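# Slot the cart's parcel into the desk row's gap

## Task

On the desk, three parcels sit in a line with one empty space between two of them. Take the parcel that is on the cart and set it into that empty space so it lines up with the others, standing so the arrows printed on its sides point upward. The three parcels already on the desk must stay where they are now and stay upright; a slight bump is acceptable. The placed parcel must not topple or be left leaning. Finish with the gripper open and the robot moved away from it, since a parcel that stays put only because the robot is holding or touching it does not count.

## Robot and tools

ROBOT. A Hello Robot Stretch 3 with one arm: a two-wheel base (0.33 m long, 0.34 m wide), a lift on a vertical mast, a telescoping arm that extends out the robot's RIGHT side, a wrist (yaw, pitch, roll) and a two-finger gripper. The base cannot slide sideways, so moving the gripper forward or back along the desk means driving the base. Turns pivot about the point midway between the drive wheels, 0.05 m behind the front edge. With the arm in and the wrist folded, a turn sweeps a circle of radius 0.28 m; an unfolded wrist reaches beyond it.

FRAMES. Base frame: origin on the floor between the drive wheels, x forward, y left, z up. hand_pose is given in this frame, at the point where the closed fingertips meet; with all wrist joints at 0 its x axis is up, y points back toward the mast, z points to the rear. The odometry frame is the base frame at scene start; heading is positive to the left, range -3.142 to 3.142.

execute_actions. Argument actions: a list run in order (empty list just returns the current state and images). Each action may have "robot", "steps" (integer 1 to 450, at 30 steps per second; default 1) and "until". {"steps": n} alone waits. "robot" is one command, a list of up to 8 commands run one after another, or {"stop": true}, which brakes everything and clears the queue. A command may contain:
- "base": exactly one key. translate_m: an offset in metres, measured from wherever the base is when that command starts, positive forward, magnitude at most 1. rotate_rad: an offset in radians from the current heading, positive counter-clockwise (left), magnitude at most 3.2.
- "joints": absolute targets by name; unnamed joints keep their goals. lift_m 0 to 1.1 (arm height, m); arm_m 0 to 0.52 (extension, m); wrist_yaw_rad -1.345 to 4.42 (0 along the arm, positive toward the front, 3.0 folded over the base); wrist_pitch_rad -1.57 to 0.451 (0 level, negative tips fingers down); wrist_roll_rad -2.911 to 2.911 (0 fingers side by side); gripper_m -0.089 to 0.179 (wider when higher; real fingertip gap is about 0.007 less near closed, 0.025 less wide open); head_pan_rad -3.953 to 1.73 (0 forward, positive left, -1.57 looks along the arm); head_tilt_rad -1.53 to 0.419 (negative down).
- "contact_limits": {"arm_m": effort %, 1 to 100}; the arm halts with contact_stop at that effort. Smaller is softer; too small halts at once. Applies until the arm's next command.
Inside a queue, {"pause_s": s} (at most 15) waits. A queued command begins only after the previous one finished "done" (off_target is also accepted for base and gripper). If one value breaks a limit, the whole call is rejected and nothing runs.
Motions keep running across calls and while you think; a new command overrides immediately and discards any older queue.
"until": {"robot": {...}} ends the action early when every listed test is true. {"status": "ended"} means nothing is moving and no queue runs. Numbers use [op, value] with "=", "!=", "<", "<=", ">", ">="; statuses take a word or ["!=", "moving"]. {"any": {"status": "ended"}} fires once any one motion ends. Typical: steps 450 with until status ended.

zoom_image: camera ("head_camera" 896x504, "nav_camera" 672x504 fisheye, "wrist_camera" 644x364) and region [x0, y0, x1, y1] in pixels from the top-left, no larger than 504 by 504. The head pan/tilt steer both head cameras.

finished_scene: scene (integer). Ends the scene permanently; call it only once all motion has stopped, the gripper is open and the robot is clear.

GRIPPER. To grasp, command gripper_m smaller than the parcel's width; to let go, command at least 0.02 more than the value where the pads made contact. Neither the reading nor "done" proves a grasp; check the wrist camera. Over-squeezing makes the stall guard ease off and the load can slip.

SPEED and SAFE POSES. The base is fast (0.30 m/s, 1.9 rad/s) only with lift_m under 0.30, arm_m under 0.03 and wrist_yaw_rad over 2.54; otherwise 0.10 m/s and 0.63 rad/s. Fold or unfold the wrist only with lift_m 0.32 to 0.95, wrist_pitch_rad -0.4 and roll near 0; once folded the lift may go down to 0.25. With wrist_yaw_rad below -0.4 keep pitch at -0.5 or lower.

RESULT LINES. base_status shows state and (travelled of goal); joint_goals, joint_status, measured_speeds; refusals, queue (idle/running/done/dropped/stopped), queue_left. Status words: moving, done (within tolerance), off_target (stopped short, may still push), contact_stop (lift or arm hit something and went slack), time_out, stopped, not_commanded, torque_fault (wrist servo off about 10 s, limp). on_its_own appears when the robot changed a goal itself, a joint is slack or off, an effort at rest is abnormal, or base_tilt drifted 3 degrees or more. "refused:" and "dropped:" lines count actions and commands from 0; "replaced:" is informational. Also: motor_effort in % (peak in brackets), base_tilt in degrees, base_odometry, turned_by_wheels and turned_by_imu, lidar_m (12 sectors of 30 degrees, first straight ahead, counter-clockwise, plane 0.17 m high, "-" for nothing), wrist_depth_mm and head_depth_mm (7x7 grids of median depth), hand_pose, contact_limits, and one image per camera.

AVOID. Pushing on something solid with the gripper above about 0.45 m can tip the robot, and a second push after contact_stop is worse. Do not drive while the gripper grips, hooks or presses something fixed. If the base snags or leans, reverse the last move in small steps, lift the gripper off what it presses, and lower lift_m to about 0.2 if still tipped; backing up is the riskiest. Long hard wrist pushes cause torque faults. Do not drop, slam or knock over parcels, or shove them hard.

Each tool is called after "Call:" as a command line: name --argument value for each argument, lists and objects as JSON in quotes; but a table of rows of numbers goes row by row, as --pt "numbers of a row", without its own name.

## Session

Call:
execute_actions --actions '[]'

Scene clock: 0.00 s.
robot.base_odometry: x=+0.000 y=+0.000 heading=+0.000 (m, m, rad; robot's odometry frame)
robot.turned_by_wheels: +0.000 (rad since the last result)
robot.turned_by_imu: +0.000 (rad since the last result)
robot.base_tilt: forward=-0.7 right=+1.8 (deg)
robot.lidar_m: 1.80 2.13 2.02 2.33 2.05 1.54 2.39 1.70 1.70 1.97 1.72 1.45
robot.head_depth_mm: 1694 1771 1775 1767 1711 1677 1708 / 1668 1934 1943 1935 1847 1767 1774 / 1667 2159 2161 2150 2168 2142 2056 / 1659 2322 2434 2432 2452 2432 2174 / 1650 2411 2791 2785 2771 2718 2160 / 1644 2374 2705 2648 2629 2595 2172 / 1637 2374 2456 2438 2430 1944 1974
robot.base_status: not_commanded
robot.joint_positions: lift_m=+0.453 arm_m=+0.001 wrist_yaw_rad=+2.924 wrist_pitch_rad=-0.604 wrist_roll_rad=-0.008 gripper_m=+0.037 head_pan_rad=+0.009 head_tilt_rad=-0.020
robot.joint_goals: lift_m=+0.453 arm_m=+0.001 wrist_yaw_rad=+2.924 wrist_pitch_rad=-0.604 wrist_roll_rad=-0.008 gripper_m=+0.037 head_pan_rad=+0.009 head_tilt_rad=-0.020
robot.joint_status: lift_m=not_commanded arm_m=not_commanded wrist_yaw_rad=not_commanded wrist_pitch_rad=not_commanded wrist_roll_rad=not_commanded gripper_m=not_commanded head_pan_rad=not_commanded head_tilt_rad=not_commanded
robot.measured_speeds: translate_m=+0.000 rotate_rad=+0.000 lift_m=+0.000 arm_m=+0.000 wrist_yaw_rad=+0.000 wrist_pitch_rad=+0.000 wrist_roll_rad=+0.000 head_pan_rad=+0.000 head_tilt_rad=+0.000
robot: refusals=0 queue=idle queue_left=0
robot.motor_effort: left_wheel=+0 right_wheel=-1 lift_m=+19 arm_m=-1 wrist_yaw_rad=+0 wrist_pitch_rad=+4 wrist_roll_rad=+0 gripper_m=+1 head_pan_rad=-1 head_tilt_rad=+2 (%)
robot.hand_pose: x=+0.0214 y=+0.0461 z=+0.4265 quat_wxyz=(+0.282, +0.691, +0.137, +0.651) (m; robot's base frame)
robot.wrist_depth_mm: - - - - - - - / - - - - - - - / 870 - 864 878 861 889 867 / 737 714 768 749 735 753 742 / 654 659 - 639 645 645 638 / 569 569 - 575 585 571 575 / 521 - - 518 513 514 520
pictures: head_camera (sideways: a quarter turn clockwise sets it upright), nav_camera (sideways: a quarter turn counterclockwise sets it upright), wrist_camera
camera_calibration (this result's frames):
head_camera: T_world_to_cam=[[0.00950138, 0.0403439, -0.999141, 1.31708], [-0.0284843, 0.998791, 0.0400589, -0.0495413], [0.999549, 0.0280792, 0.0106391, -0.0612927], [0, 0, 0, 1]] pos_world=[0.0473398, -0.00193367, 1.31859]
nav_camera: T_world_to_cam=[[-0.0233866, -0.00342515, 0.999721, -1.25292], [0.069554, -0.997577, -0.00179072, 0.0502354], [0.997304, 0.0694927, 0.0235682, -0.0792702], [0, 0, 0, 1]] pos_world=[0.0462608, 0.0513309, 1.25453]
wrist_camera: T_world_to_cam=[[0.965017, -0.262101, 0.00674738, -0.0187507], [-0.186786, -0.705321, -0.683837, 0.35594], [0.183994, 0.658654, -0.729603, 0.445355], [0, 0, 0, 1]] pos_world=[0.0026369, -0.0471972, 0.568464]
Images, in order (width x height): head_camera 896x504, nav_camera 672x504, wrist_camera 644x364.

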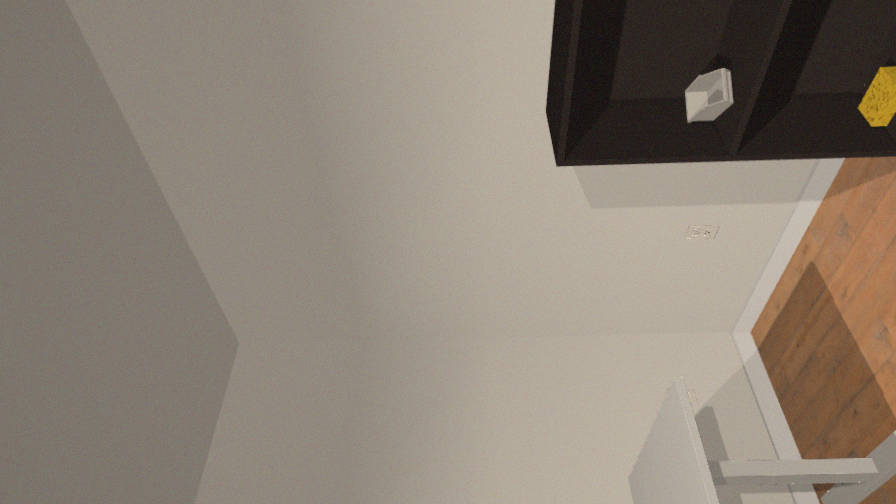

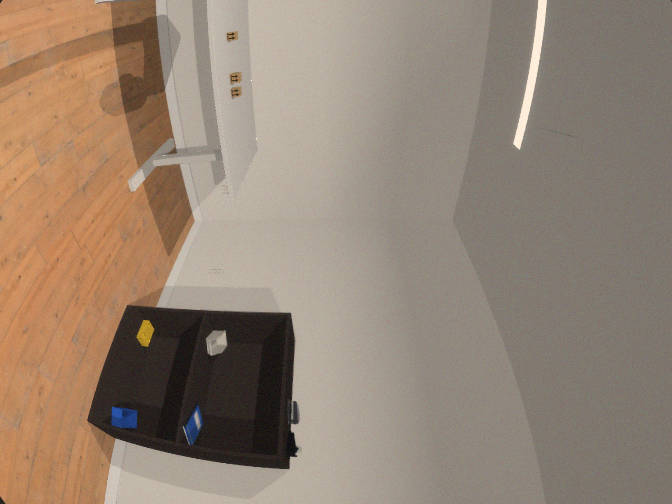

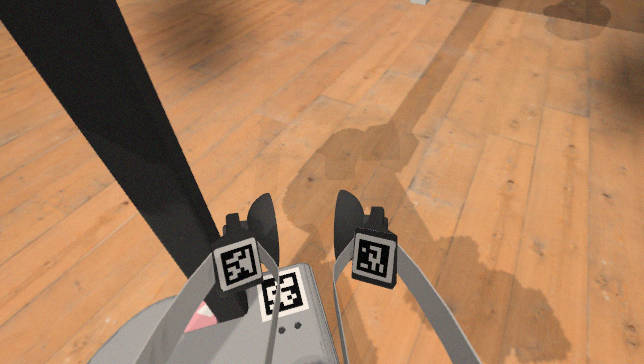

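Call:
execute_actions --actions '[{"robot": {"joints": {"head_pan_rad": 0.7, "head_tilt_rad": -0.3}}, "steps": 200, "until": {"robot": {"status": "ended"}}}]'

Scene clock: 3.17 s.
robot.base_odometry: x=+0.000 y=+0.000 heading=+0.000 (m, m, rad; robot's odometry frame)
robot.turned_by_wheels: +0.000 (rad since the last result)
robot.turned_by_imu: -0.001 (rad since the last result)
robot.base_tilt: forward=-0.8 right=+1.8 (deg)
robot.lidar_m: 1.79 2.13 2.02 2.33 2.05 1.54 2.40 1.70 1.70 1.97 1.71 1.44
robot.head_depth_mm: 2174 2253 2375 2292 2589 1955 1483 / 2147 2228 2356 2315 2557 1951 1497 / 2133 2228 2331 2346 2562 1964 1503 / 2107 2207 2322 2376 2562 1984 1513 / 2084 2174 2296 2358 2522 2006 1510 / 2078 2178 2282 2326 2451 1987 1521 / 2074 2153 2266 2372 2488 2005 1522
robot.base_status: not_commanded
robot.joint_positions: lift_m=+0.453 arm_m=+0.001 wrist_yaw_rad=+2.924 wrist_pitch_rad=-0.604 wrist_roll_rad=-0.008 gripper_m=+0.037 head_pan_rad=+0.693 head_tilt_rad=-0.296
robot.joint_goals: lift_m=+0.453 arm_m=+0.001 wrist_yaw_rad=+2.924 wrist_pitch_rad=-0.604 wrist_roll_rad=-0.008 gripper_m=+0.037 head_pan_rad=+0.700 head_tilt_rad=-0.300
robot.joint_status: lift_m=not_commanded arm_m=not_commanded wrist_yaw_rad=not_commanded wrist_pitch_rad=not_commanded wrist_roll_rad=not_commanded gripper_m=not_commanded head_pan_rad=done head_tilt_rad=done
robot.measured_speeds: translate_m=+0.000 rotate_rad=+0.000 lift_m=+0.000 arm_m=+0.000 wrist_yaw_rad=+0.000 wrist_pitch_rad=+0.000 wrist_roll_rad=+0.000 head_pan_rad=+0.000 head_tilt_rad=+0.000
robot: refusals=0 queue=done queue_left=0
robot.motor_effort: left_wheel=+0(0) right_wheel=-1(0) lift_m=+19(19) arm_m=-1(1) wrist_yaw_rad=-1(1) wrist_pitch_rad=+4(4) wrist_roll_rad=+0(0) gripper_m=+1(1) head_pan_rad=+4(50) head_tilt_rad=-2(25) (%)
robot.hand_pose: x=+0.0214 y=+0.0461 z=+0.4265 quat_wxyz=(+0.282, +0.691, +0.137, +0.651) (m; robot's base frame)
robot.wrist_depth_mm: - - - - - - - / - - - - - - - / 872 - 891 865 852 855 868 / 741 747 732 742 724 754 731 / 642 641 - 650 655 643 647 / 575 568 - 567 561 562 575 / 510 - - 524 518 519 509
pictures: head_camera (sideways: a quarter turn clockwise sets it upright), nav_camera (sideways: a quarter turn counterclockwise sets it upright), wrist_camera
camera_calibration (this result's frames):
head_camera: T_world_to_cam=[[-0.227941, -0.136877, -0.964006, 1.27243], [-0.643809, 0.763934, 0.0437608, -0.0505922], [0.730447, 0.630611, -0.262254, 0.295581], [0, 0, 0, 1]] pos_world=[0.0415623, 0.0264196, 1.30636]
nav_camera: T_world_to_cam=[[0.194378, 0.157165, 0.968254, -1.21293], [0.681718, -0.73139, -0.0181378, 0.0677796], [0.705321, 0.663602, -0.249309, 0.277725], [0, 0, 0, 1]] pos_world=[-0.00632497, 0.0559047, 1.24489]
wrist_camera: T_world_to_cam=[[0.965017, -0.262101, 0.00674741, -0.0187508], [-0.186786, -0.705321, -0.683837, 0.35594], [0.183994, 0.658654, -0.729603, 0.445355], [0, 0, 0, 1]] pos_world=[0.0026369, -0.0471972, 0.568464]
Images, in order (width x height): head_camera 896x504, nav_camera 672x504, wrist_camera 644x364.

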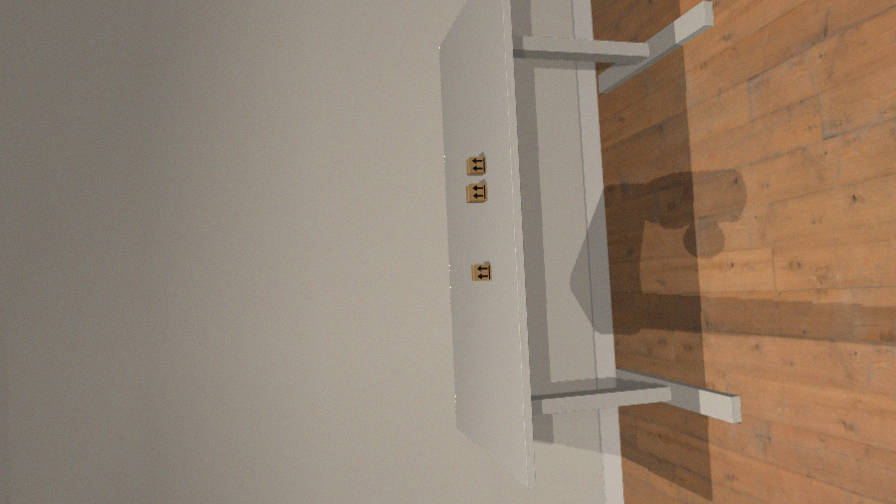

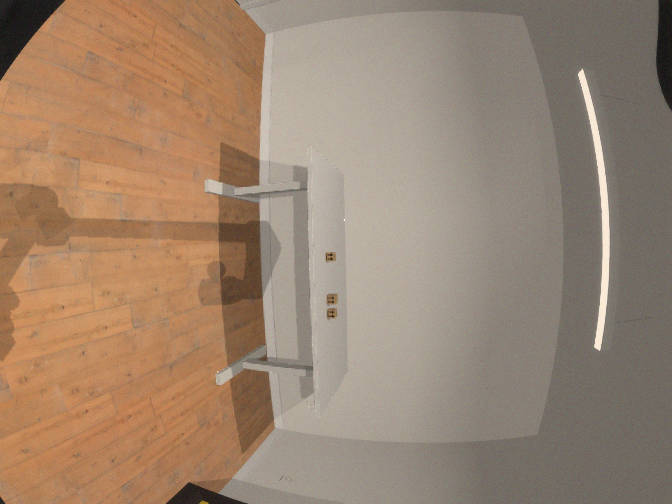

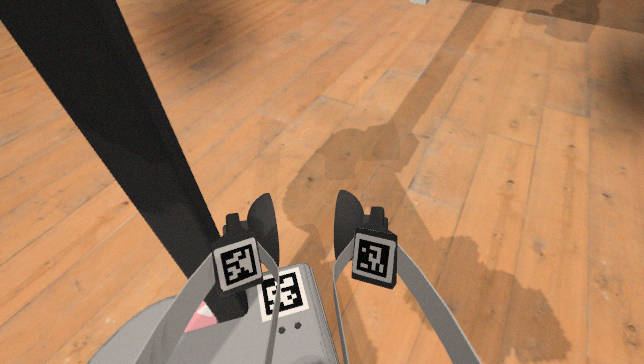

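Call:
execute_actions --actions '[{"robot": {"joints": {"head_pan_rad": -3.7, "head_tilt_rad": -0.3}}, "steps": 300, "until": {"robot": {"status": "ended"}}}]'

Scene clock: 9.97 s.
robot.base_odometry: x=+0.000 y=+0.000 heading=+0.000 (m, m, rad; robot's odometry frame)
robot.turned_by_wheels: +0.000 (rad since the last result)
robot.turned_by_imu: -0.001 (rad since the last result)
robot.base_tilt: forward=-0.8 right=+1.9 (deg)
robot.lidar_m: 1.79 2.13 2.02 2.33 2.05 1.54 2.39 1.70 1.70 1.96 1.71 1.45
robot.head_depth_mm: 1691 1761 1848 1927 2023 1949 1494 / 1734 1824 1889 1991 2102 1966 1502 / 1779 1857 1953 2037 2097 1892 1502 / 1831 1905 2016 2103 1896 1861 1512 / 1878 1961 2063 2175 2040 1909 1517 / 1915 2030 2130 2248 2390 2009 1523 / 1983 2081 2188 2319 2478 2030 1529
robot.base_status: not_commanded
robot.joint_positions: lift_m=+0.453 arm_m=+0.001 wrist_yaw_rad=+2.924 wrist_pitch_rad=-0.604 wrist_roll_rad=-0.008 gripper_m=+0.037 head_pan_rad=-3.693 head_tilt_rad=-0.296
robot.joint_goals: lift_m=+0.453 arm_m=+0.001 wrist_yaw_rad=+2.924 wrist_pitch_rad=-0.604 wrist_roll_rad=-0.008 gripper_m=+0.037 head_pan_rad=-3.700 head_tilt_rad=-0.300
robot.joint_status: lift_m=not_commanded arm_m=not_commanded wrist_yaw_rad=not_commanded wrist_pitch_rad=not_commanded wrist_roll_rad=not_commanded gripper_m=not_commanded head_pan_rad=done head_tilt_rad=done
robot.measured_speeds: translate_m=+0.000 rotate_rad=+0.000 lift_m=+0.000 arm_m=+0.000 wrist_yaw_rad=+0.000 wrist_pitch_rad=+0.000 wrist_roll_rad=+0.000 head_pan_rad=+0.000 head_tilt_rad=+0.000
robot: refusals=0 queue=done queue_left=0
robot.motor_effort: left_wheel=+0(0) right_wheel=+0(1) lift_m=+18(19) arm_m=-1(1) wrist_yaw_rad=+0(1) wrist_pitch_rad=+4(4) wrist_roll_rad=+0(0) gripper_m=+1(1) head_pan_rad=-5(58) head_tilt_rad=-2(2) (%)
robot.hand_pose: x=+0.0214 y=+0.0461 z=+0.4265 quat_wxyz=(+0.282, +0.691, +0.137, +0.651) (m; robot's base frame)
robot.wrist_depth_mm: - - - - - - - / - - - - - - - / 860 - 862 856 879 872 871 / 738 712 739 747 721 750 725 / 642 645 - 648 657 641 643 / 583 585 - 571 566 575 579 / 517 - - 527 515 514 520
pictures: head_camera (sideways: a quarter turn clockwise sets it upright), nav_camera (sideways: a quarter turn counterclockwise sets it upright), wrist_camera
camera_calibration (this result's frames):
head_camera: T_world_to_cam=[[0.20312, -0.172112, -0.963909, 1.26968], [-0.51679, -0.854993, 0.0437636, -0.0513706], [-0.831667, 0.489249, -0.262612, 0.305575], [0, 0, 0, 1]] pos_world=[-0.0303081, 0.025103, 1.30635]
nav_camera: T_world_to_cam=[[-0.211559, 0.133813, 0.968162, -1.21033], [0.473791, 0.88045, -0.0181591, 0.0690757], [-0.854848, 0.454864, -0.249667, 0.287709], [0, 0, 0, 1]] pos_world=[-0.0428374, -0.0297277, 1.24488]
wrist_camera: T_world_to_cam=[[0.965017, -0.262101, 0.0067472, -0.0187507], [-0.186786, -0.705321, -0.683837, 0.35594], [0.183994, 0.658654, -0.729603, 0.445355], [0, 0, 0, 1]] pos_world=[0.00263691, -0.0471972, 0.568464]
Images, in order (width x height): head_camera 896x504, nav_camera 672x504, wrist_camera 644x364.

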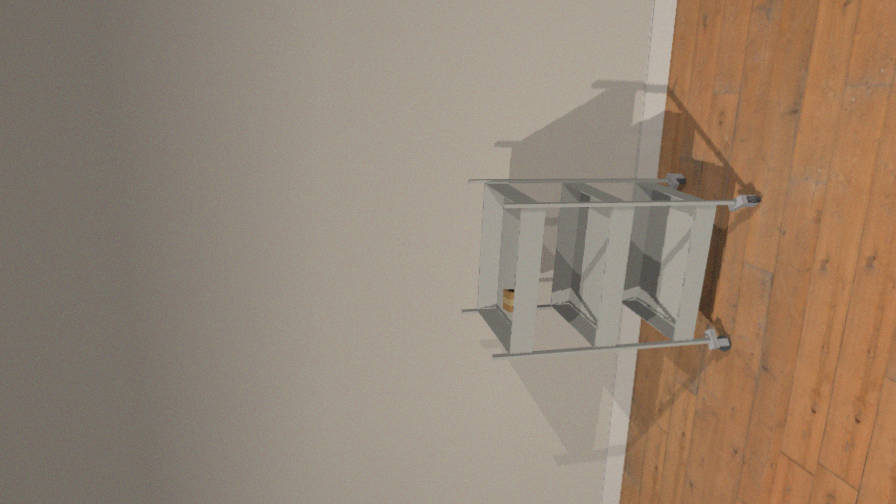

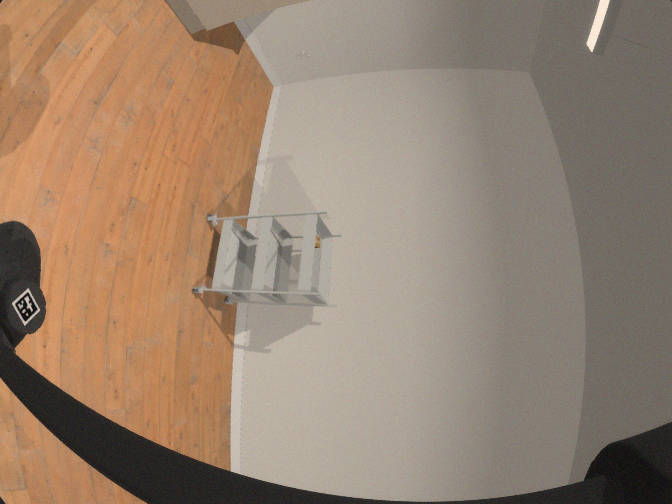

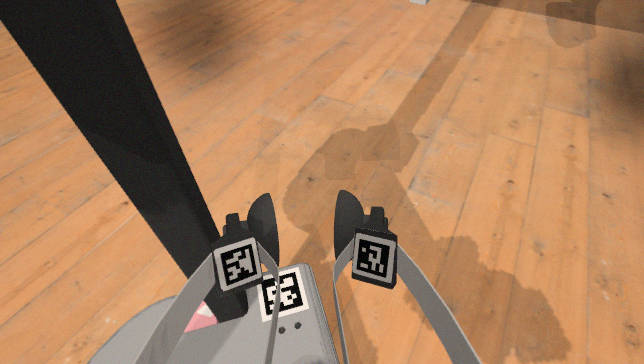

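Call:
execute_actions --actions '[{"robot": [{"joints": {"lift_m": 0.28, "head_pan_rad": -1.0, "head_tilt_rad": -0.5}}, {"base": {"rotate_rad": 2.87}}, {"base": {"translate_m": 1.0}}, {"base": {"translate_m": 0.25}}], "steps": 450, "until": {"robot": {"status": "ended"}}}]'

Scene clock: 45.60 s.
robot.base_odometry: x=-1.204 y=+0.336 heading=+2.870 (m, m, rad; robot's odometry frame)
robot.turned_by_wheels: +2.870 (rad since the last result)
robot.turned_by_imu: +2.816 (rad since the last result)
robot.base_tilt: forward=-0.8 right=+1.9 (deg)
robot.lidar_m: 1.01 1.38 1.09 1.11 1.53 2.79 2.67 2.70 2.70 1.37 0.47 0.46
robot.head_depth_mm: 1057 1158 1281 1433 1626 1567 1263 / 993 1082 1189 1318 1485 1561 1276 / 938 1013 1109 1219 1359 745 868 / 884 955 1043 1138 1186 783 867 / 841 904 983 1064 962 787 830 / 800 858 925 1002 1048 790 641 / 763 816 878 945 1016 792 638
robot.base_status: done (translate_m +0.2500 of +0.2500)
robot.joint_positions: lift_m=+0.280 arm_m=+0.001 wrist_yaw_rad=+2.924 wrist_pitch_rad=-0.605 wrist_roll_rad=-0.008 gripper_m=+0.037 head_pan_rad=-1.007 head_tilt_rad=-0.494
robot.joint_goals: lift_m=+0.280 arm_m=+0.001 wrist_yaw_rad=+2.924 wrist_pitch_rad=-0.605 wrist_roll_rad=-0.008 gripper_m=+0.037 head_pan_rad=-1.000 head_tilt_rad=-0.500
robot.joint_status: lift_m=done arm_m=not_commanded wrist_yaw_rad=not_commanded wrist_pitch_rad=not_commanded wrist_roll_rad=not_commanded gripper_m=not_commanded head_pan_rad=done head_tilt_rad=done
robot.measured_speeds: translate_m=+0.000 rotate_rad=+0.000 lift_m=+0.000 arm_m=+0.000 wrist_yaw_rad=+0.000 wrist_pitch_rad=+0.000 wrist_roll_rad=+0.000 head_pan_rad=+0.000 head_tilt_rad=+0.000
robot: refusals=0 queue=done queue_left=0
robot.motor_effort: left_wheel=-3(10) right_wheel=+1(9) lift_m=+13(19) arm_m=-1(1) wrist_yaw_rad=+1(0) wrist_pitch_rad=+4(4) wrist_roll_rad=+0(0) gripper_m=+1(0) head_pan_rad=+4(59) head_tilt_rad=-3(23) (%)
robot.hand_pose: x=+0.0213 y=+0.0460 z=+0.2535 quat_wxyz=(+0.282, +0.691, +0.137, +0.651) (m; robot's base frame)
robot.wrist_depth_mm: - 918 916 911 951 918 951 / 694 740 734 719 721 747 734 / 606 - 613 600 608 603 598 / 513 508 541 533 513 520 529 / 462 - - - 450 448 457 / - - - - 401 400 395 / - - - - 362 353 360
pictures: head_camera (sideways: a quarter turn clockwise sets it upright), nav_camera (sideways: a quarter turn counterclockwise sets it upright), wrist_camera
camera_calibration (this result's frames):
head_camera: T_world_to_cam=[[-0.205278, 0.399838, -0.893303, 1.18001], [0.844972, 0.532966, 0.0443814, -0.0604703], [0.493845, -0.745706, -0.447258, 0.537786], [0, 0, 0, 1]] pos_world=[0.0277419, -0.0385533, 1.29732]
nav_camera: T_world_to_cam=[[0.230291, -0.370079, 0.900004, -1.12405], [-0.815391, -0.578179, -0.0291059, 0.0911852], [0.531135, -0.727152, -0.434908, 0.52033], [0, 0, 0, 1]] pos_world=[0.0568451, 0.0150911, 1.2406]
wrist_camera: T_world_to_cam=[[0.965017, -0.262099, 0.00677265, -0.0176043], [-0.186867, -0.705684, -0.683441, 0.237451], [0.183908, 0.658266, -0.729975, 0.319322], [0, 0, 0, 1]] pos_world=[0.00263427, -0.0472477, 0.395499]
Images, in order (width x height): head_camera 896x504, nav_camera 672x504, wrist_camera 644x364.

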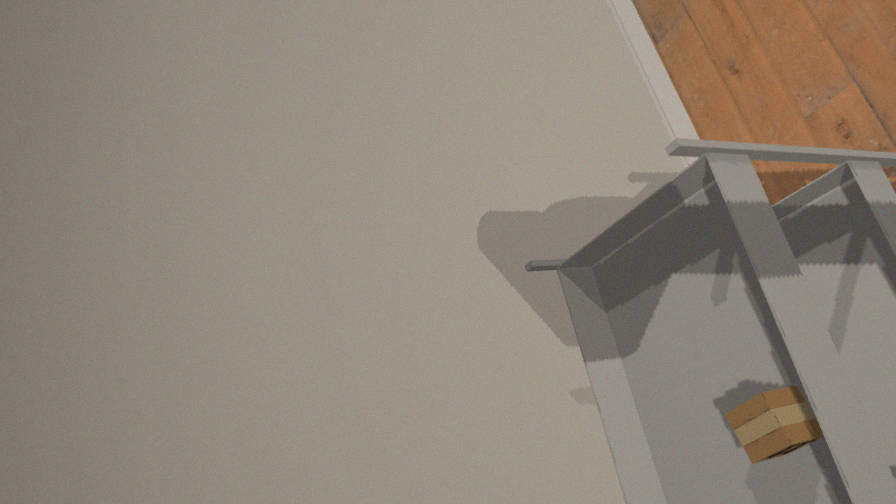

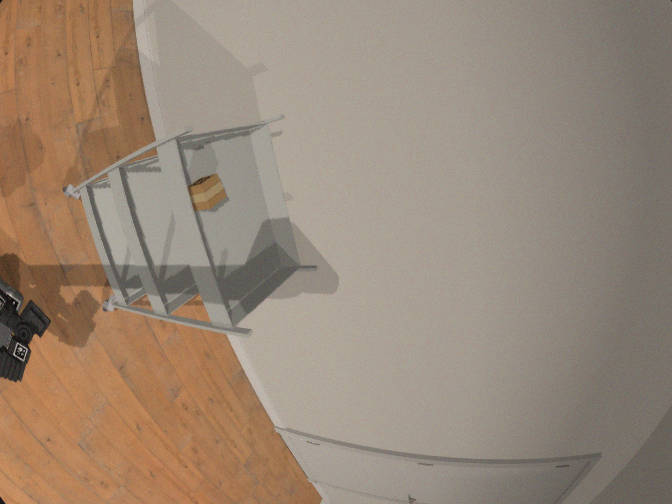

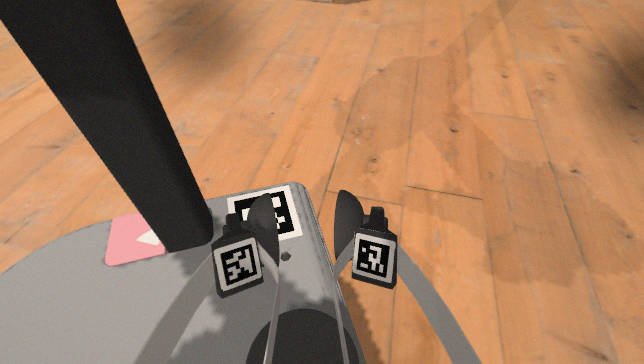

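Call:
execute_actions --actions '[{"robot": {"base": {"rotate_rad": 1.10}, "joints": {"head_pan_rad": -1.57, "head_tilt_rad": -0.75}}, "steps": 300, "until": {"robot": {"status": "ended"}}}]'

Scene clock: 53.57 s.
robot.base_odometry: x=-1.204 y=+0.336 heading=-2.314 (m, m, rad; robot's odometry frame)
robot.turned_by_wheels: +1.100 (rad since the last result)
robot.turned_by_imu: +1.076 (rad since the last result)
robot.base_tilt: forward=-0.8 right=+1.8 (deg)
robot.lidar_m: 1.09 1.12 1.61 2.79 2.67 2.69 3.06 1.31 0.47 0.46 1.02 1.45
robot.head_depth_mm: 774 874 1001 926 767 929 1059 / 778 879 1006 929 772 934 1078 / 782 882 1014 938 730 961 1086 / 786 888 1018 940 801 962 1088 / 788 894 1024 1204 1416 1336 1140 / 794 896 1031 1213 1473 1337 1144 / 795 900 1034 1215 1484 1344 1143
robot.base_status: done (rotate_rad +1.0998 of +1.1000)
robot.joint_positions: lift_m=+0.280 arm_m=+0.001 wrist_yaw_rad=+2.924 wrist_pitch_rad=-0.605 wrist_roll_rad=-0.008 gripper_m=+0.037 head_pan_rad=-1.563 head_tilt_rad=-0.741
robot.joint_goals: lift_m=+0.280 arm_m=+0.001 wrist_yaw_rad=+2.924 wrist_pitch_rad=-0.605 wrist_roll_rad=-0.008 gripper_m=+0.037 head_pan_rad=-1.570 head_tilt_rad=-0.750
robot.joint_status: lift_m=done arm_m=not_commanded wrist_yaw_rad=not_commanded wrist_pitch_rad=not_commanded wrist_roll_rad=not_commanded gripper_m=not_commanded head_pan_rad=done head_tilt_rad=done
robot.measured_speeds: translate_m=+0.000 rotate_rad=+0.000 lift_m=+0.000 arm_m=+0.000 wrist_yaw_rad=+0.000 wrist_pitch_rad=+0.000 wrist_roll_rad=+0.000 head_pan_rad=+0.000 head_tilt_rad=+0.000
robot: refusals=0 queue=done queue_left=0
robot.motor_effort: left_wheel=-3(12) right_wheel=+2(9) lift_m=+14(14) arm_m=-2(1) wrist_yaw_rad=+0(1) wrist_pitch_rad=+4(4) wrist_roll_rad=+0(0) gripper_m=+1(1) head_pan_rad=-5(48) head_tilt_rad=-5(26) (%)
robot.hand_pose: x=+0.0213 y=+0.0459 z=+0.2535 quat_wxyz=(+0.282, +0.691, +0.137, +0.651) (m; robot's base frame)
robot.wrist_depth_mm: - 921 910 936 950 927 903 / 707 723 726 754 750 740 724 / 611 - 612 601 597 605 613 / 522 503 531 540 531 514 515 / 462 - - - 453 450 453 / - - - - 395 400 395 / - - - - 355 360 359
pictures: head_camera (sideways: a quarter turn clockwise sets it upright), nav_camera (sideways: a quarter turn counterclockwise sets it upright), wrist_camera
camera_calibration (this result's frames):
head_camera: T_world_to_cam=[[0.0352174, 0.652657, -0.756835, 1.00061], [0.999077, -0.00436419, 0.0427261, -0.0592413], [0.0245825, -0.757641, -0.652208, 0.807294], [0, 0, 0, 1]] pos_world=[0.0041025, -0.0416731, 1.28635]
nav_camera: T_world_to_cam=[[0.00175289, -0.642587, 0.766211, -0.948207], [-0.997814, -0.0517469, -0.0411151, 0.107921], [0.0660691, -0.764464, -0.641272, 0.791656], [0, 0, 0, 1]] pos_world=[0.0570434, 0.00147156, 1.23863]
wrist_camera: T_world_to_cam=[[0.965017, -0.262099, 0.00677272, -0.0176069], [-0.186867, -0.705684, -0.683441, 0.237444], [0.183909, 0.658266, -0.729975, 0.319328], [0, 0, 0, 1]] pos_world=[0.00263429, -0.0472573, 0.395499]
Images, in order (width x height): head_camera 896x504, nav_camera 672x504, wrist_camera 644x364.

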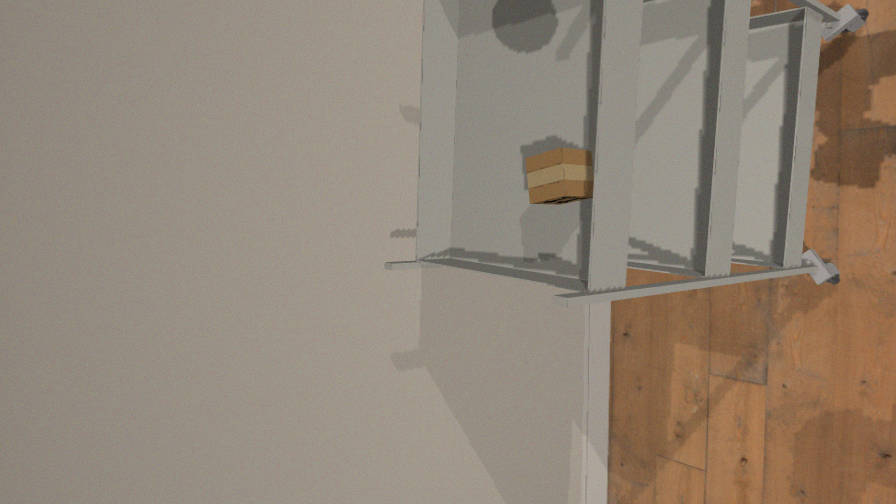

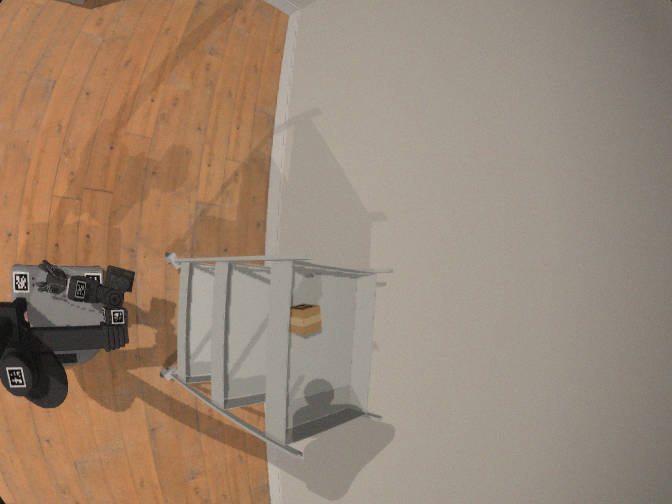

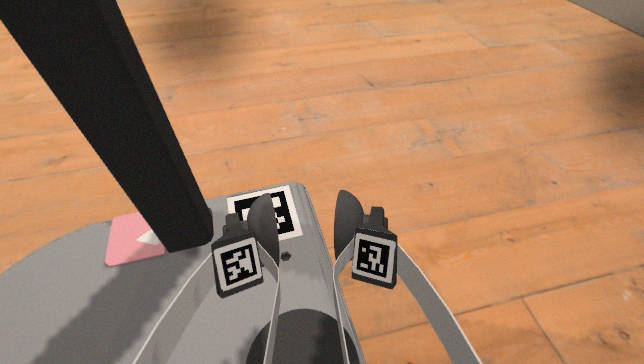

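Call:
zoom_image --camera "head_camera" --region '[500, 130, 620, 220]'

Region (500, 130, 620, 220) of head_camera's 896x504 image, scaled by 4.200, with more detail than that image has; it fills the top 378 rows of this view, and the rest is white.

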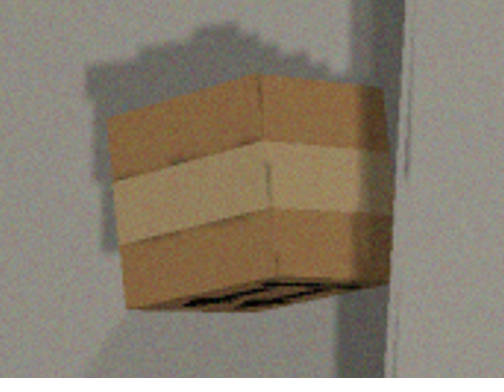

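Call:
execute_actions --actions '[{"robot": {"base": {"translate_m": 0.3}, "joints": {"head_pan_rad": -2.18, "head_tilt_rad": -0.7}}, "steps": 300, "until": {"robot": {"status": "ended"}}}]'

Scene clock: 91.43 s.
robot.base_odometry: x=-1.407 y=+0.115 heading=-2.314 (m, m, rad; robot's odometry frame)
robot.turned_by_wheels: +0.000 (rad since the last result)
robot.turned_by_imu: +0.000 (rad since the last result)
robot.base_tilt: forward=-0.8 right=+1.8 (deg)
robot.lidar_m: 0.80 0.81 1.16 2.78 2.93 2.98 3.26 0.64 0.51 0.98 1.04 1.44
robot.head_depth_mm: 1162 1337 1572 1785 1564 1340 1146 / 1074 1226 1415 978 1104 1272 1140 / 1007 1130 1271 1017 1043 1209 1150 / 942 1057 1195 1026 832 1013 1114 / 887 986 1109 995 889 1273 1155 / 837 926 1032 1131 1325 1370 1158 / 793 872 965 1078 1226 1335 1163
robot.base_status: done (translate_m +0.3000 of +0.3000)
robot.joint_positions: lift_m=+0.280 arm_m=+0.001 wrist_yaw_rad=+2.924 wrist_pitch_rad=-0.605 wrist_roll_rad=-0.008 gripper_m=+0.037 head_pan_rad=-2.173 head_tilt_rad=-0.705
robot.joint_goals: lift_m=+0.280 arm_m=+0.001 wrist_yaw_rad=+2.924 wrist_pitch_rad=-0.605 wrist_roll_rad=-0.008 gripper_m=+0.037 head_pan_rad=-2.180 head_tilt_rad=-0.700
robot.joint_status: lift_m=done arm_m=not_commanded wrist_yaw_rad=not_commanded wrist_pitch_rad=not_commanded wrist_roll_rad=not_commanded gripper_m=not_commanded head_pan_rad=done head_tilt_rad=done
robot.measured_speeds: translate_m=+0.000 rotate_rad=+0.000 lift_m=+0.000 arm_m=+0.000 wrist_yaw_rad=+0.000 wrist_pitch_rad=+0.000 wrist_roll_rad=+0.000 head_pan_rad=+0.000 head_tilt_rad=+0.000
robot: refusals=0 queue=done queue_left=0
robot.motor_effort: left_wheel=-4(8) right_wheel=+2(8) lift_m=+14(13) arm_m=-2(2) wrist_yaw_rad=+0(1) wrist_pitch_rad=+4(4) wrist_roll_rad=+0(0) gripper_m=+0(0) head_pan_rad=-5(47) head_tilt_rad=+2(8) (%)
robot.hand_pose: x=+0.0213 y=+0.0459 z=+0.2535 quat_wxyz=(+0.282, +0.691, +0.137, +0.651) (m; robot's base frame)
robot.wrist_depth_mm: - 909 907 909 929 861 727 / 708 710 725 721 731 715 683 / 610 - 604 618 606 601 599 / 521 507 524 544 521 519 521 / 465 - - - 449 445 451 / - - - - 396 402 399 / - - - - 362 361 364
pictures: head_camera (sideways: a quarter turn clockwise sets it upright), nav_camera (sideways: a quarter turn counterclockwise sets it upright), wrist_camera
camera_calibration (this result's frames):
head_camera: T_world_to_cam=[[0.386681, 0.491602, -0.78026, 1.029], [0.817391, -0.574466, 0.0431403, -0.0586743], [-0.427025, -0.654459, -0.623966, 0.773311], [0, 0, 0, 1]] pos_world=[-0.0197108, -0.0334637, 1.28794]
nav_camera: T_world_to_cam=[[-0.350416, -0.504243, 0.789271, -0.976117], [-0.848436, 0.527825, -0.0394715, 0.104872], [-0.396693, -0.683477, -0.612776, 0.757409], [0, 0, 0, 1]] pos_world=[0.0473895, -0.0298823, 1.23868]
wrist_camera: T_world_to_cam=[[0.965017, -0.262099, 0.00677437, -0.0176075], [-0.186873, -0.705708, -0.683415, 0.237429], [0.183903, 0.658241, -0.729999, 0.319334], [0, 0, 0, 1]] pos_world=[0.00263409, -0.0472582, 0.395495]
Images, in order (width x height): head_camera 896x504, nav_camera 672x504, wrist_camera 644x364.

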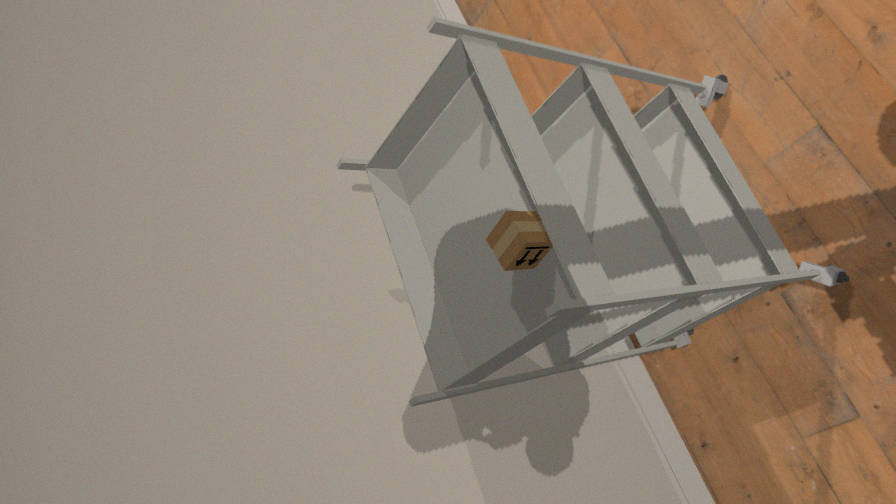

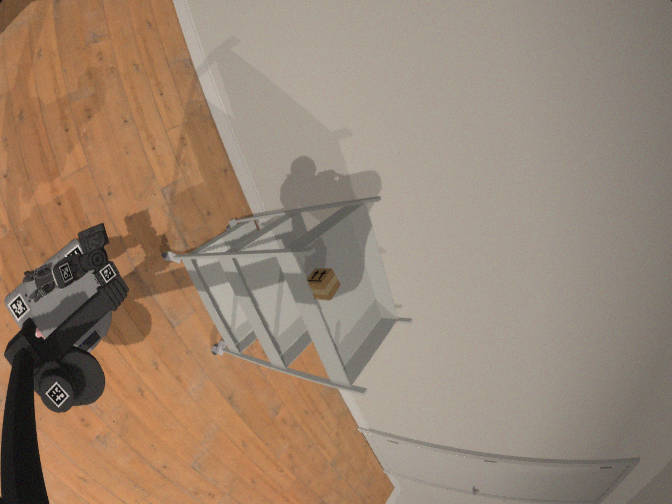

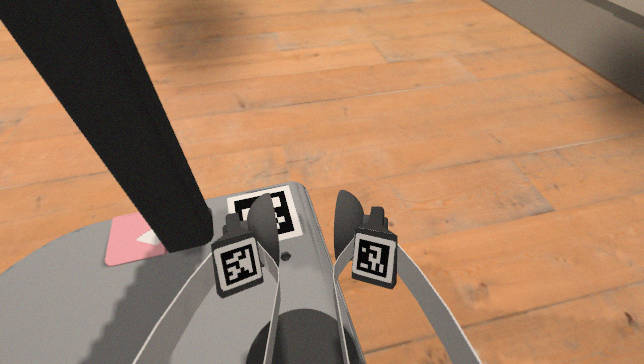

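Call:
zoom_image --camera "head_camera" --region '[470, 195, 570, 285]'

Region (470, 195, 570, 285) of head_camera's 896x504 image, scaled by 5.040, with more detail than that image has; it fills the top 454 rows of this view, and the rest is white.

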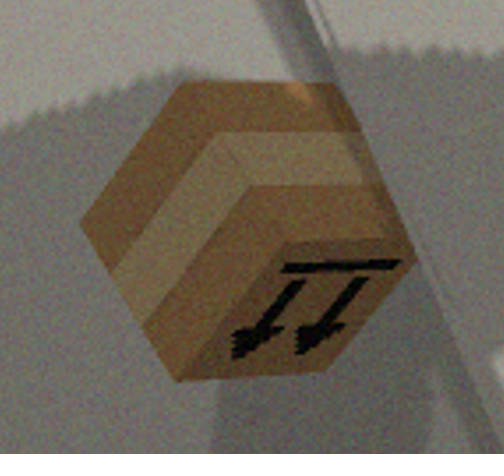

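Call:
execute_actions --actions '[{"robot": [{"base": {"translate_m": -0.26}, "joints": {"lift_m": 0.93, "wrist_pitch_rad": -0.4, "gripper_m": 0.12, "head_pan_rad": -1.57, "head_tilt_rad": -0.75}}, {"joints": {"wrist_yaw_rad": 0.0}}, {"joints": {"arm_m": 0.39}}, {"joints": {"wrist_pitch_rad": -1.57}}], "steps": 450, "until": {"robot": {"status": "ended"}}}, {"steps": 300, "until": {"robot": {"status": "ended"}}}]'

Scene clock: 137.13 s.
robot.base_odometry: x=-1.231 y=+0.306 heading=-2.313 (m, m, rad; robot's odometry frame)
robot.turned_by_wheels: +0.000 (rad since the last result)
robot.turned_by_imu: -0.004 (rad since the last result)
robot.base_tilt: forward=-0.7 right=+1.8 (deg)
robot.lidar_m: 1.05 1.09 1.55 2.79 2.72 2.73 3.09 1.31 0.47 0.46 1.02 1.45
robot.head_depth_mm: 780 877 - 908 747 930 1073 / 781 850 1032 930 746 959 1083 / 784 853 1060 939 774 961 1087 / 786 875 1011 1142 798 1110 1093 / 789 891 1025 1204 1446 1333 1141 / 792 893 1029 1205 1462 1336 1140 / 793 898 1029 1208 1469 1335 1146
robot.base_status: done (translate_m -0.2600 of -0.2600)
robot.joint_positions: lift_m=+0.930 arm_m=+0.390 wrist_yaw_rad=+0.001 wrist_pitch_rad=-1.560 wrist_roll_rad=-0.008 gripper_m=+0.120 head_pan_rad=-1.577 head_tilt_rad=-0.741
robot.joint_goals: lift_m=+0.930 arm_m=+0.390 wrist_yaw_rad=+0.000 wrist_pitch_rad=-1.570 wrist_roll_rad=-0.008 gripper_m=+0.120 head_pan_rad=-1.570 head_tilt_rad=-0.750
robot.joint_status: lift_m=done arm_m=done wrist_yaw_rad=done wrist_pitch_rad=done wrist_roll_rad=not_commanded gripper_m=done head_pan_rad=done head_tilt_rad=done
robot.measured_speeds: translate_m=+0.000 rotate_rad=+0.000 lift_m=+0.000 arm_m=+0.000 wrist_yaw_rad=+0.000 wrist_pitch_rad=+0.000 wrist_roll_rad=+0.000 head_pan_rad=+0.000 head_tilt_rad=+0.000
robot: refusals=0 queue=done queue_left=0
robot.motor_effort: left_wheel=-3(12) right_wheel=+1(5) lift_m=+24(26) arm_m=+3(3) wrist_yaw_rad=+0(2) wrist_pitch_rad=-1(5) wrist_roll_rad=+0(0) gripper_m=+1(80) head_pan_rad=+4(47) head_tilt_rad=-5(12) (%)
robot.hand_pose: x=-0.0216 y=-0.5133 z=+0.8119 quat_wxyz=(+0.505, +0.500, -0.500, -0.495) (m; robot's base frame)
robot.wrist_depth_mm: 845 835 844 278 283 288 292 / 871 856 896 290 292 299 301 / 874 898 889 299 250 309 315 / 913 954 937 314 314 324 327 / 947 965 978 292 302 325 332 / - - - - - - - / - - - - - - -
pictures: head_camera (sideways: a quarter turn clockwise sets it upright), nav_camera (sideways: a quarter turn counterclockwise sets it upright), wrist_camera
camera_calibration (this result's frames):
head_camera: T_world_to_cam=[[0.044271, 0.651811, -0.757088, 1.00088], [0.998921, -0.0182143, 0.0427308, -0.0592465], [0.0140626, -0.758163, -0.651913, 0.806974], [0, 0, 0, 1]] pos_world=[0.00352424, -0.0416474, 1.28637]
nav_camera: T_world_to_cam=[[-0.0071645, -0.642251, 0.766461, -0.948479], [-0.998436, -0.0379084, -0.0410979, 0.107903], [0.0554505, -0.765557, -0.640975, 0.791334], [0, 0, 0, 1]] pos_world=[0.0570588, 0.000739719, 1.23863]
wrist_camera: T_world_to_cam=[[-0.998837, 0.0216601, 0.0430835, -0.0528332], [0.0298981, 0.97916, 0.20088, 0.367904], [-0.0378345, 0.201934, -0.978668, 1.06587], [0, 0, 0, 1]] pos_world=[-0.0234448, -0.574327, 0.971502]
Images, in order (width x height): head_camera 896x504, nav_camera 672x504, wrist_camera 644x364.

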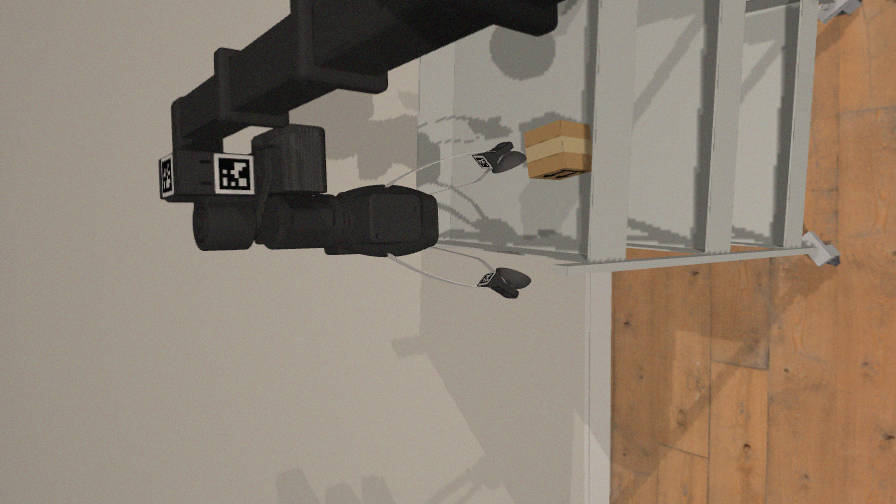

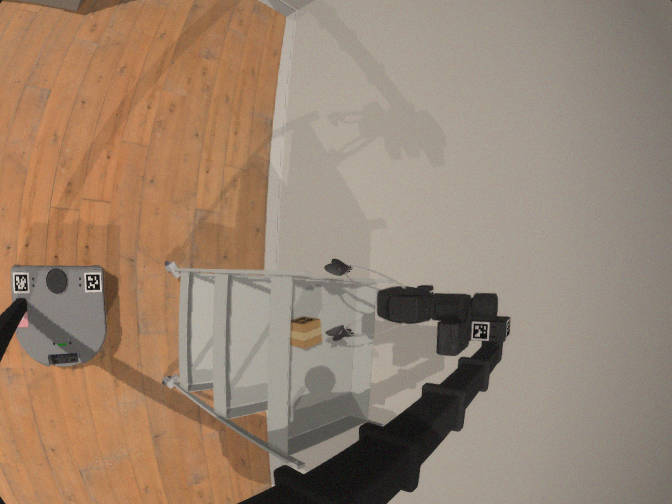

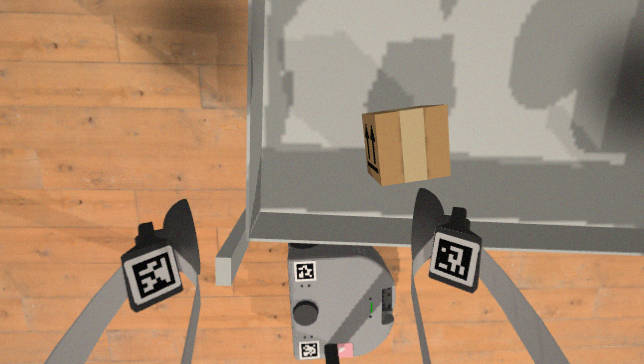

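Call:
execute_actions --actions '[{"robot": {"base": {"translate_m": -0.087}, "joints": {"arm_m": 0.43, "wrist_yaw_rad": 0.19}}, "steps": 300, "until": {"robot": {"status": "ended"}}}]'

Scene clock: 155.23 s.
robot.base_odometry: x=-1.172 y=+0.370 heading=-2.313 (m, m, rad; robot's odometry frame)
robot.turned_by_wheels: +0.000 (rad since the last result)
robot.turned_by_imu: -0.001 (rad since the last result)
robot.base_tilt: forward=-0.8 right=+1.9 (deg)
robot.lidar_m: 1.14 1.17 1.68 2.79 2.65 2.65 3.00 1.31 0.46 0.46 0.48 1.44
robot.head_depth_mm: 775 873 - 903 746 907 1076 / 778 847 1028 932 770 934 1079 / 781 842 1033 935 753 941 1085 / 781 870 994 944 748 968 1091 / 785 888 1016 1140 804 1244 1116 / 790 890 1026 1201 1452 1338 1143 / 789 895 1029 1205 1468 1342 1144
robot.base_status: done (translate_m -0.0870 of -0.0870)
robot.joint_positions: lift_m=+0.930 arm_m=+0.430 wrist_yaw_rad=+0.188 wrist_pitch_rad=-1.561 wrist_roll_rad=-0.008 gripper_m=+0.120 head_pan_rad=-1.577 head_tilt_rad=-0.741
robot.joint_goals: lift_m=+0.930 arm_m=+0.430 wrist_yaw_rad=+0.190 wrist_pitch_rad=-1.570 wrist_roll_rad=-0.008 gripper_m=+0.120 head_pan_rad=-1.570 head_tilt_rad=-0.750
robot.joint_status: lift_m=done arm_m=done wrist_yaw_rad=done wrist_pitch_rad=done wrist_roll_rad=not_commanded gripper_m=done head_pan_rad=done head_tilt_rad=done
robot.measured_speeds: translate_m=+0.000 rotate_rad=+0.000 lift_m=+0.000 arm_m=+0.000 wrist_yaw_rad=+0.000 wrist_pitch_rad=+0.000 wrist_roll_rad=+0.000 head_pan_rad=+0.000 head_tilt_rad=+0.000
robot: refusals=0 queue=done queue_left=0
robot.motor_effort: left_wheel=-2(7) right_wheel=+2(3) lift_m=+24(24) arm_m=+2(3) wrist_yaw_rad=+3(5) wrist_pitch_rad=-1(2) wrist_roll_rad=+0(0) gripper_m=+1(0) head_pan_rad=+3(4) head_tilt_rad=-4(5) (%)
robot.hand_pose: x=-0.0257 y=-0.5534 z=+0.8119 quat_wxyz=(+0.549, +0.544, -0.451, -0.446) (m; robot's base frame)
robot.wrist_depth_mm: 846 840 276 281 284 287 289 / 860 860 284 289 294 297 300 / 882 295 297 301 303 309 311 / 931 306 305 256 315 319 315 / 984 285 314 324 326 335 309 / - - - 292 324 344 318 / - - - - - - 330
pictures: head_camera (sideways: a quarter turn clockwise sets it upright), nav_camera (sideways: a quarter turn counterclockwise sets it upright), wrist_camera
camera_calibration (this result's frames):
head_camera: T_world_to_cam=[[0.044271, 0.651811, -0.757088, 1.00088], [0.998921, -0.0182141, 0.0427308, -0.0592465], [0.0140627, -0.758163, -0.651913, 0.806975], [0, 0, 0, 1]] pos_world=[0.00352424, -0.0416474, 1.28637]
nav_camera: T_world_to_cam=[[-0.00716442, -0.642251, 0.766461, -0.948479], [-0.998436, -0.0379085, -0.0410979, 0.107903], [0.0554506, -0.765556, -0.640975, 0.791334], [0, 0, 0, 1]] pos_world=[0.0570588, 0.000739728, 1.23863]
wrist_camera: T_world_to_cam=[[-0.985449, -0.164416, 0.0431039, -0.158628], [-0.152592, 0.967475, 0.201763, 0.3955], [-0.0748749, 0.19225, -0.978485, 1.06739], [0, 0, 0, 1]] pos_world=[-0.0160489, -0.613923, 0.971466]
Images, in order (width x height): head_camera 896x504, nav_camera 672x504, wrist_camera 644x364.

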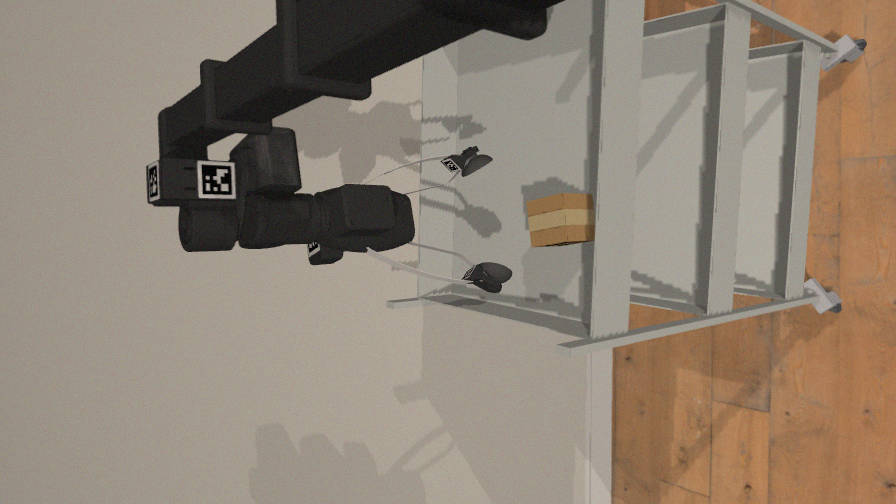

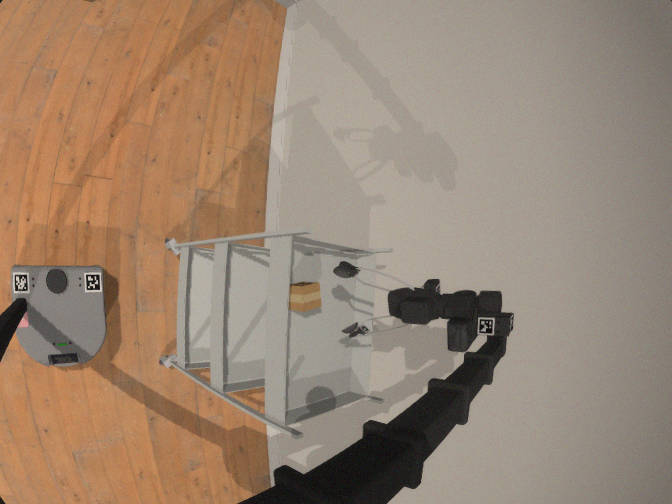

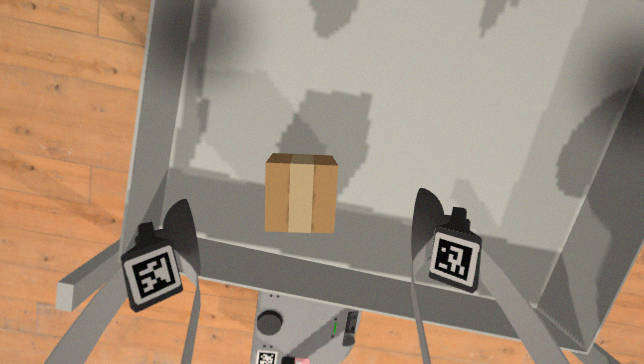

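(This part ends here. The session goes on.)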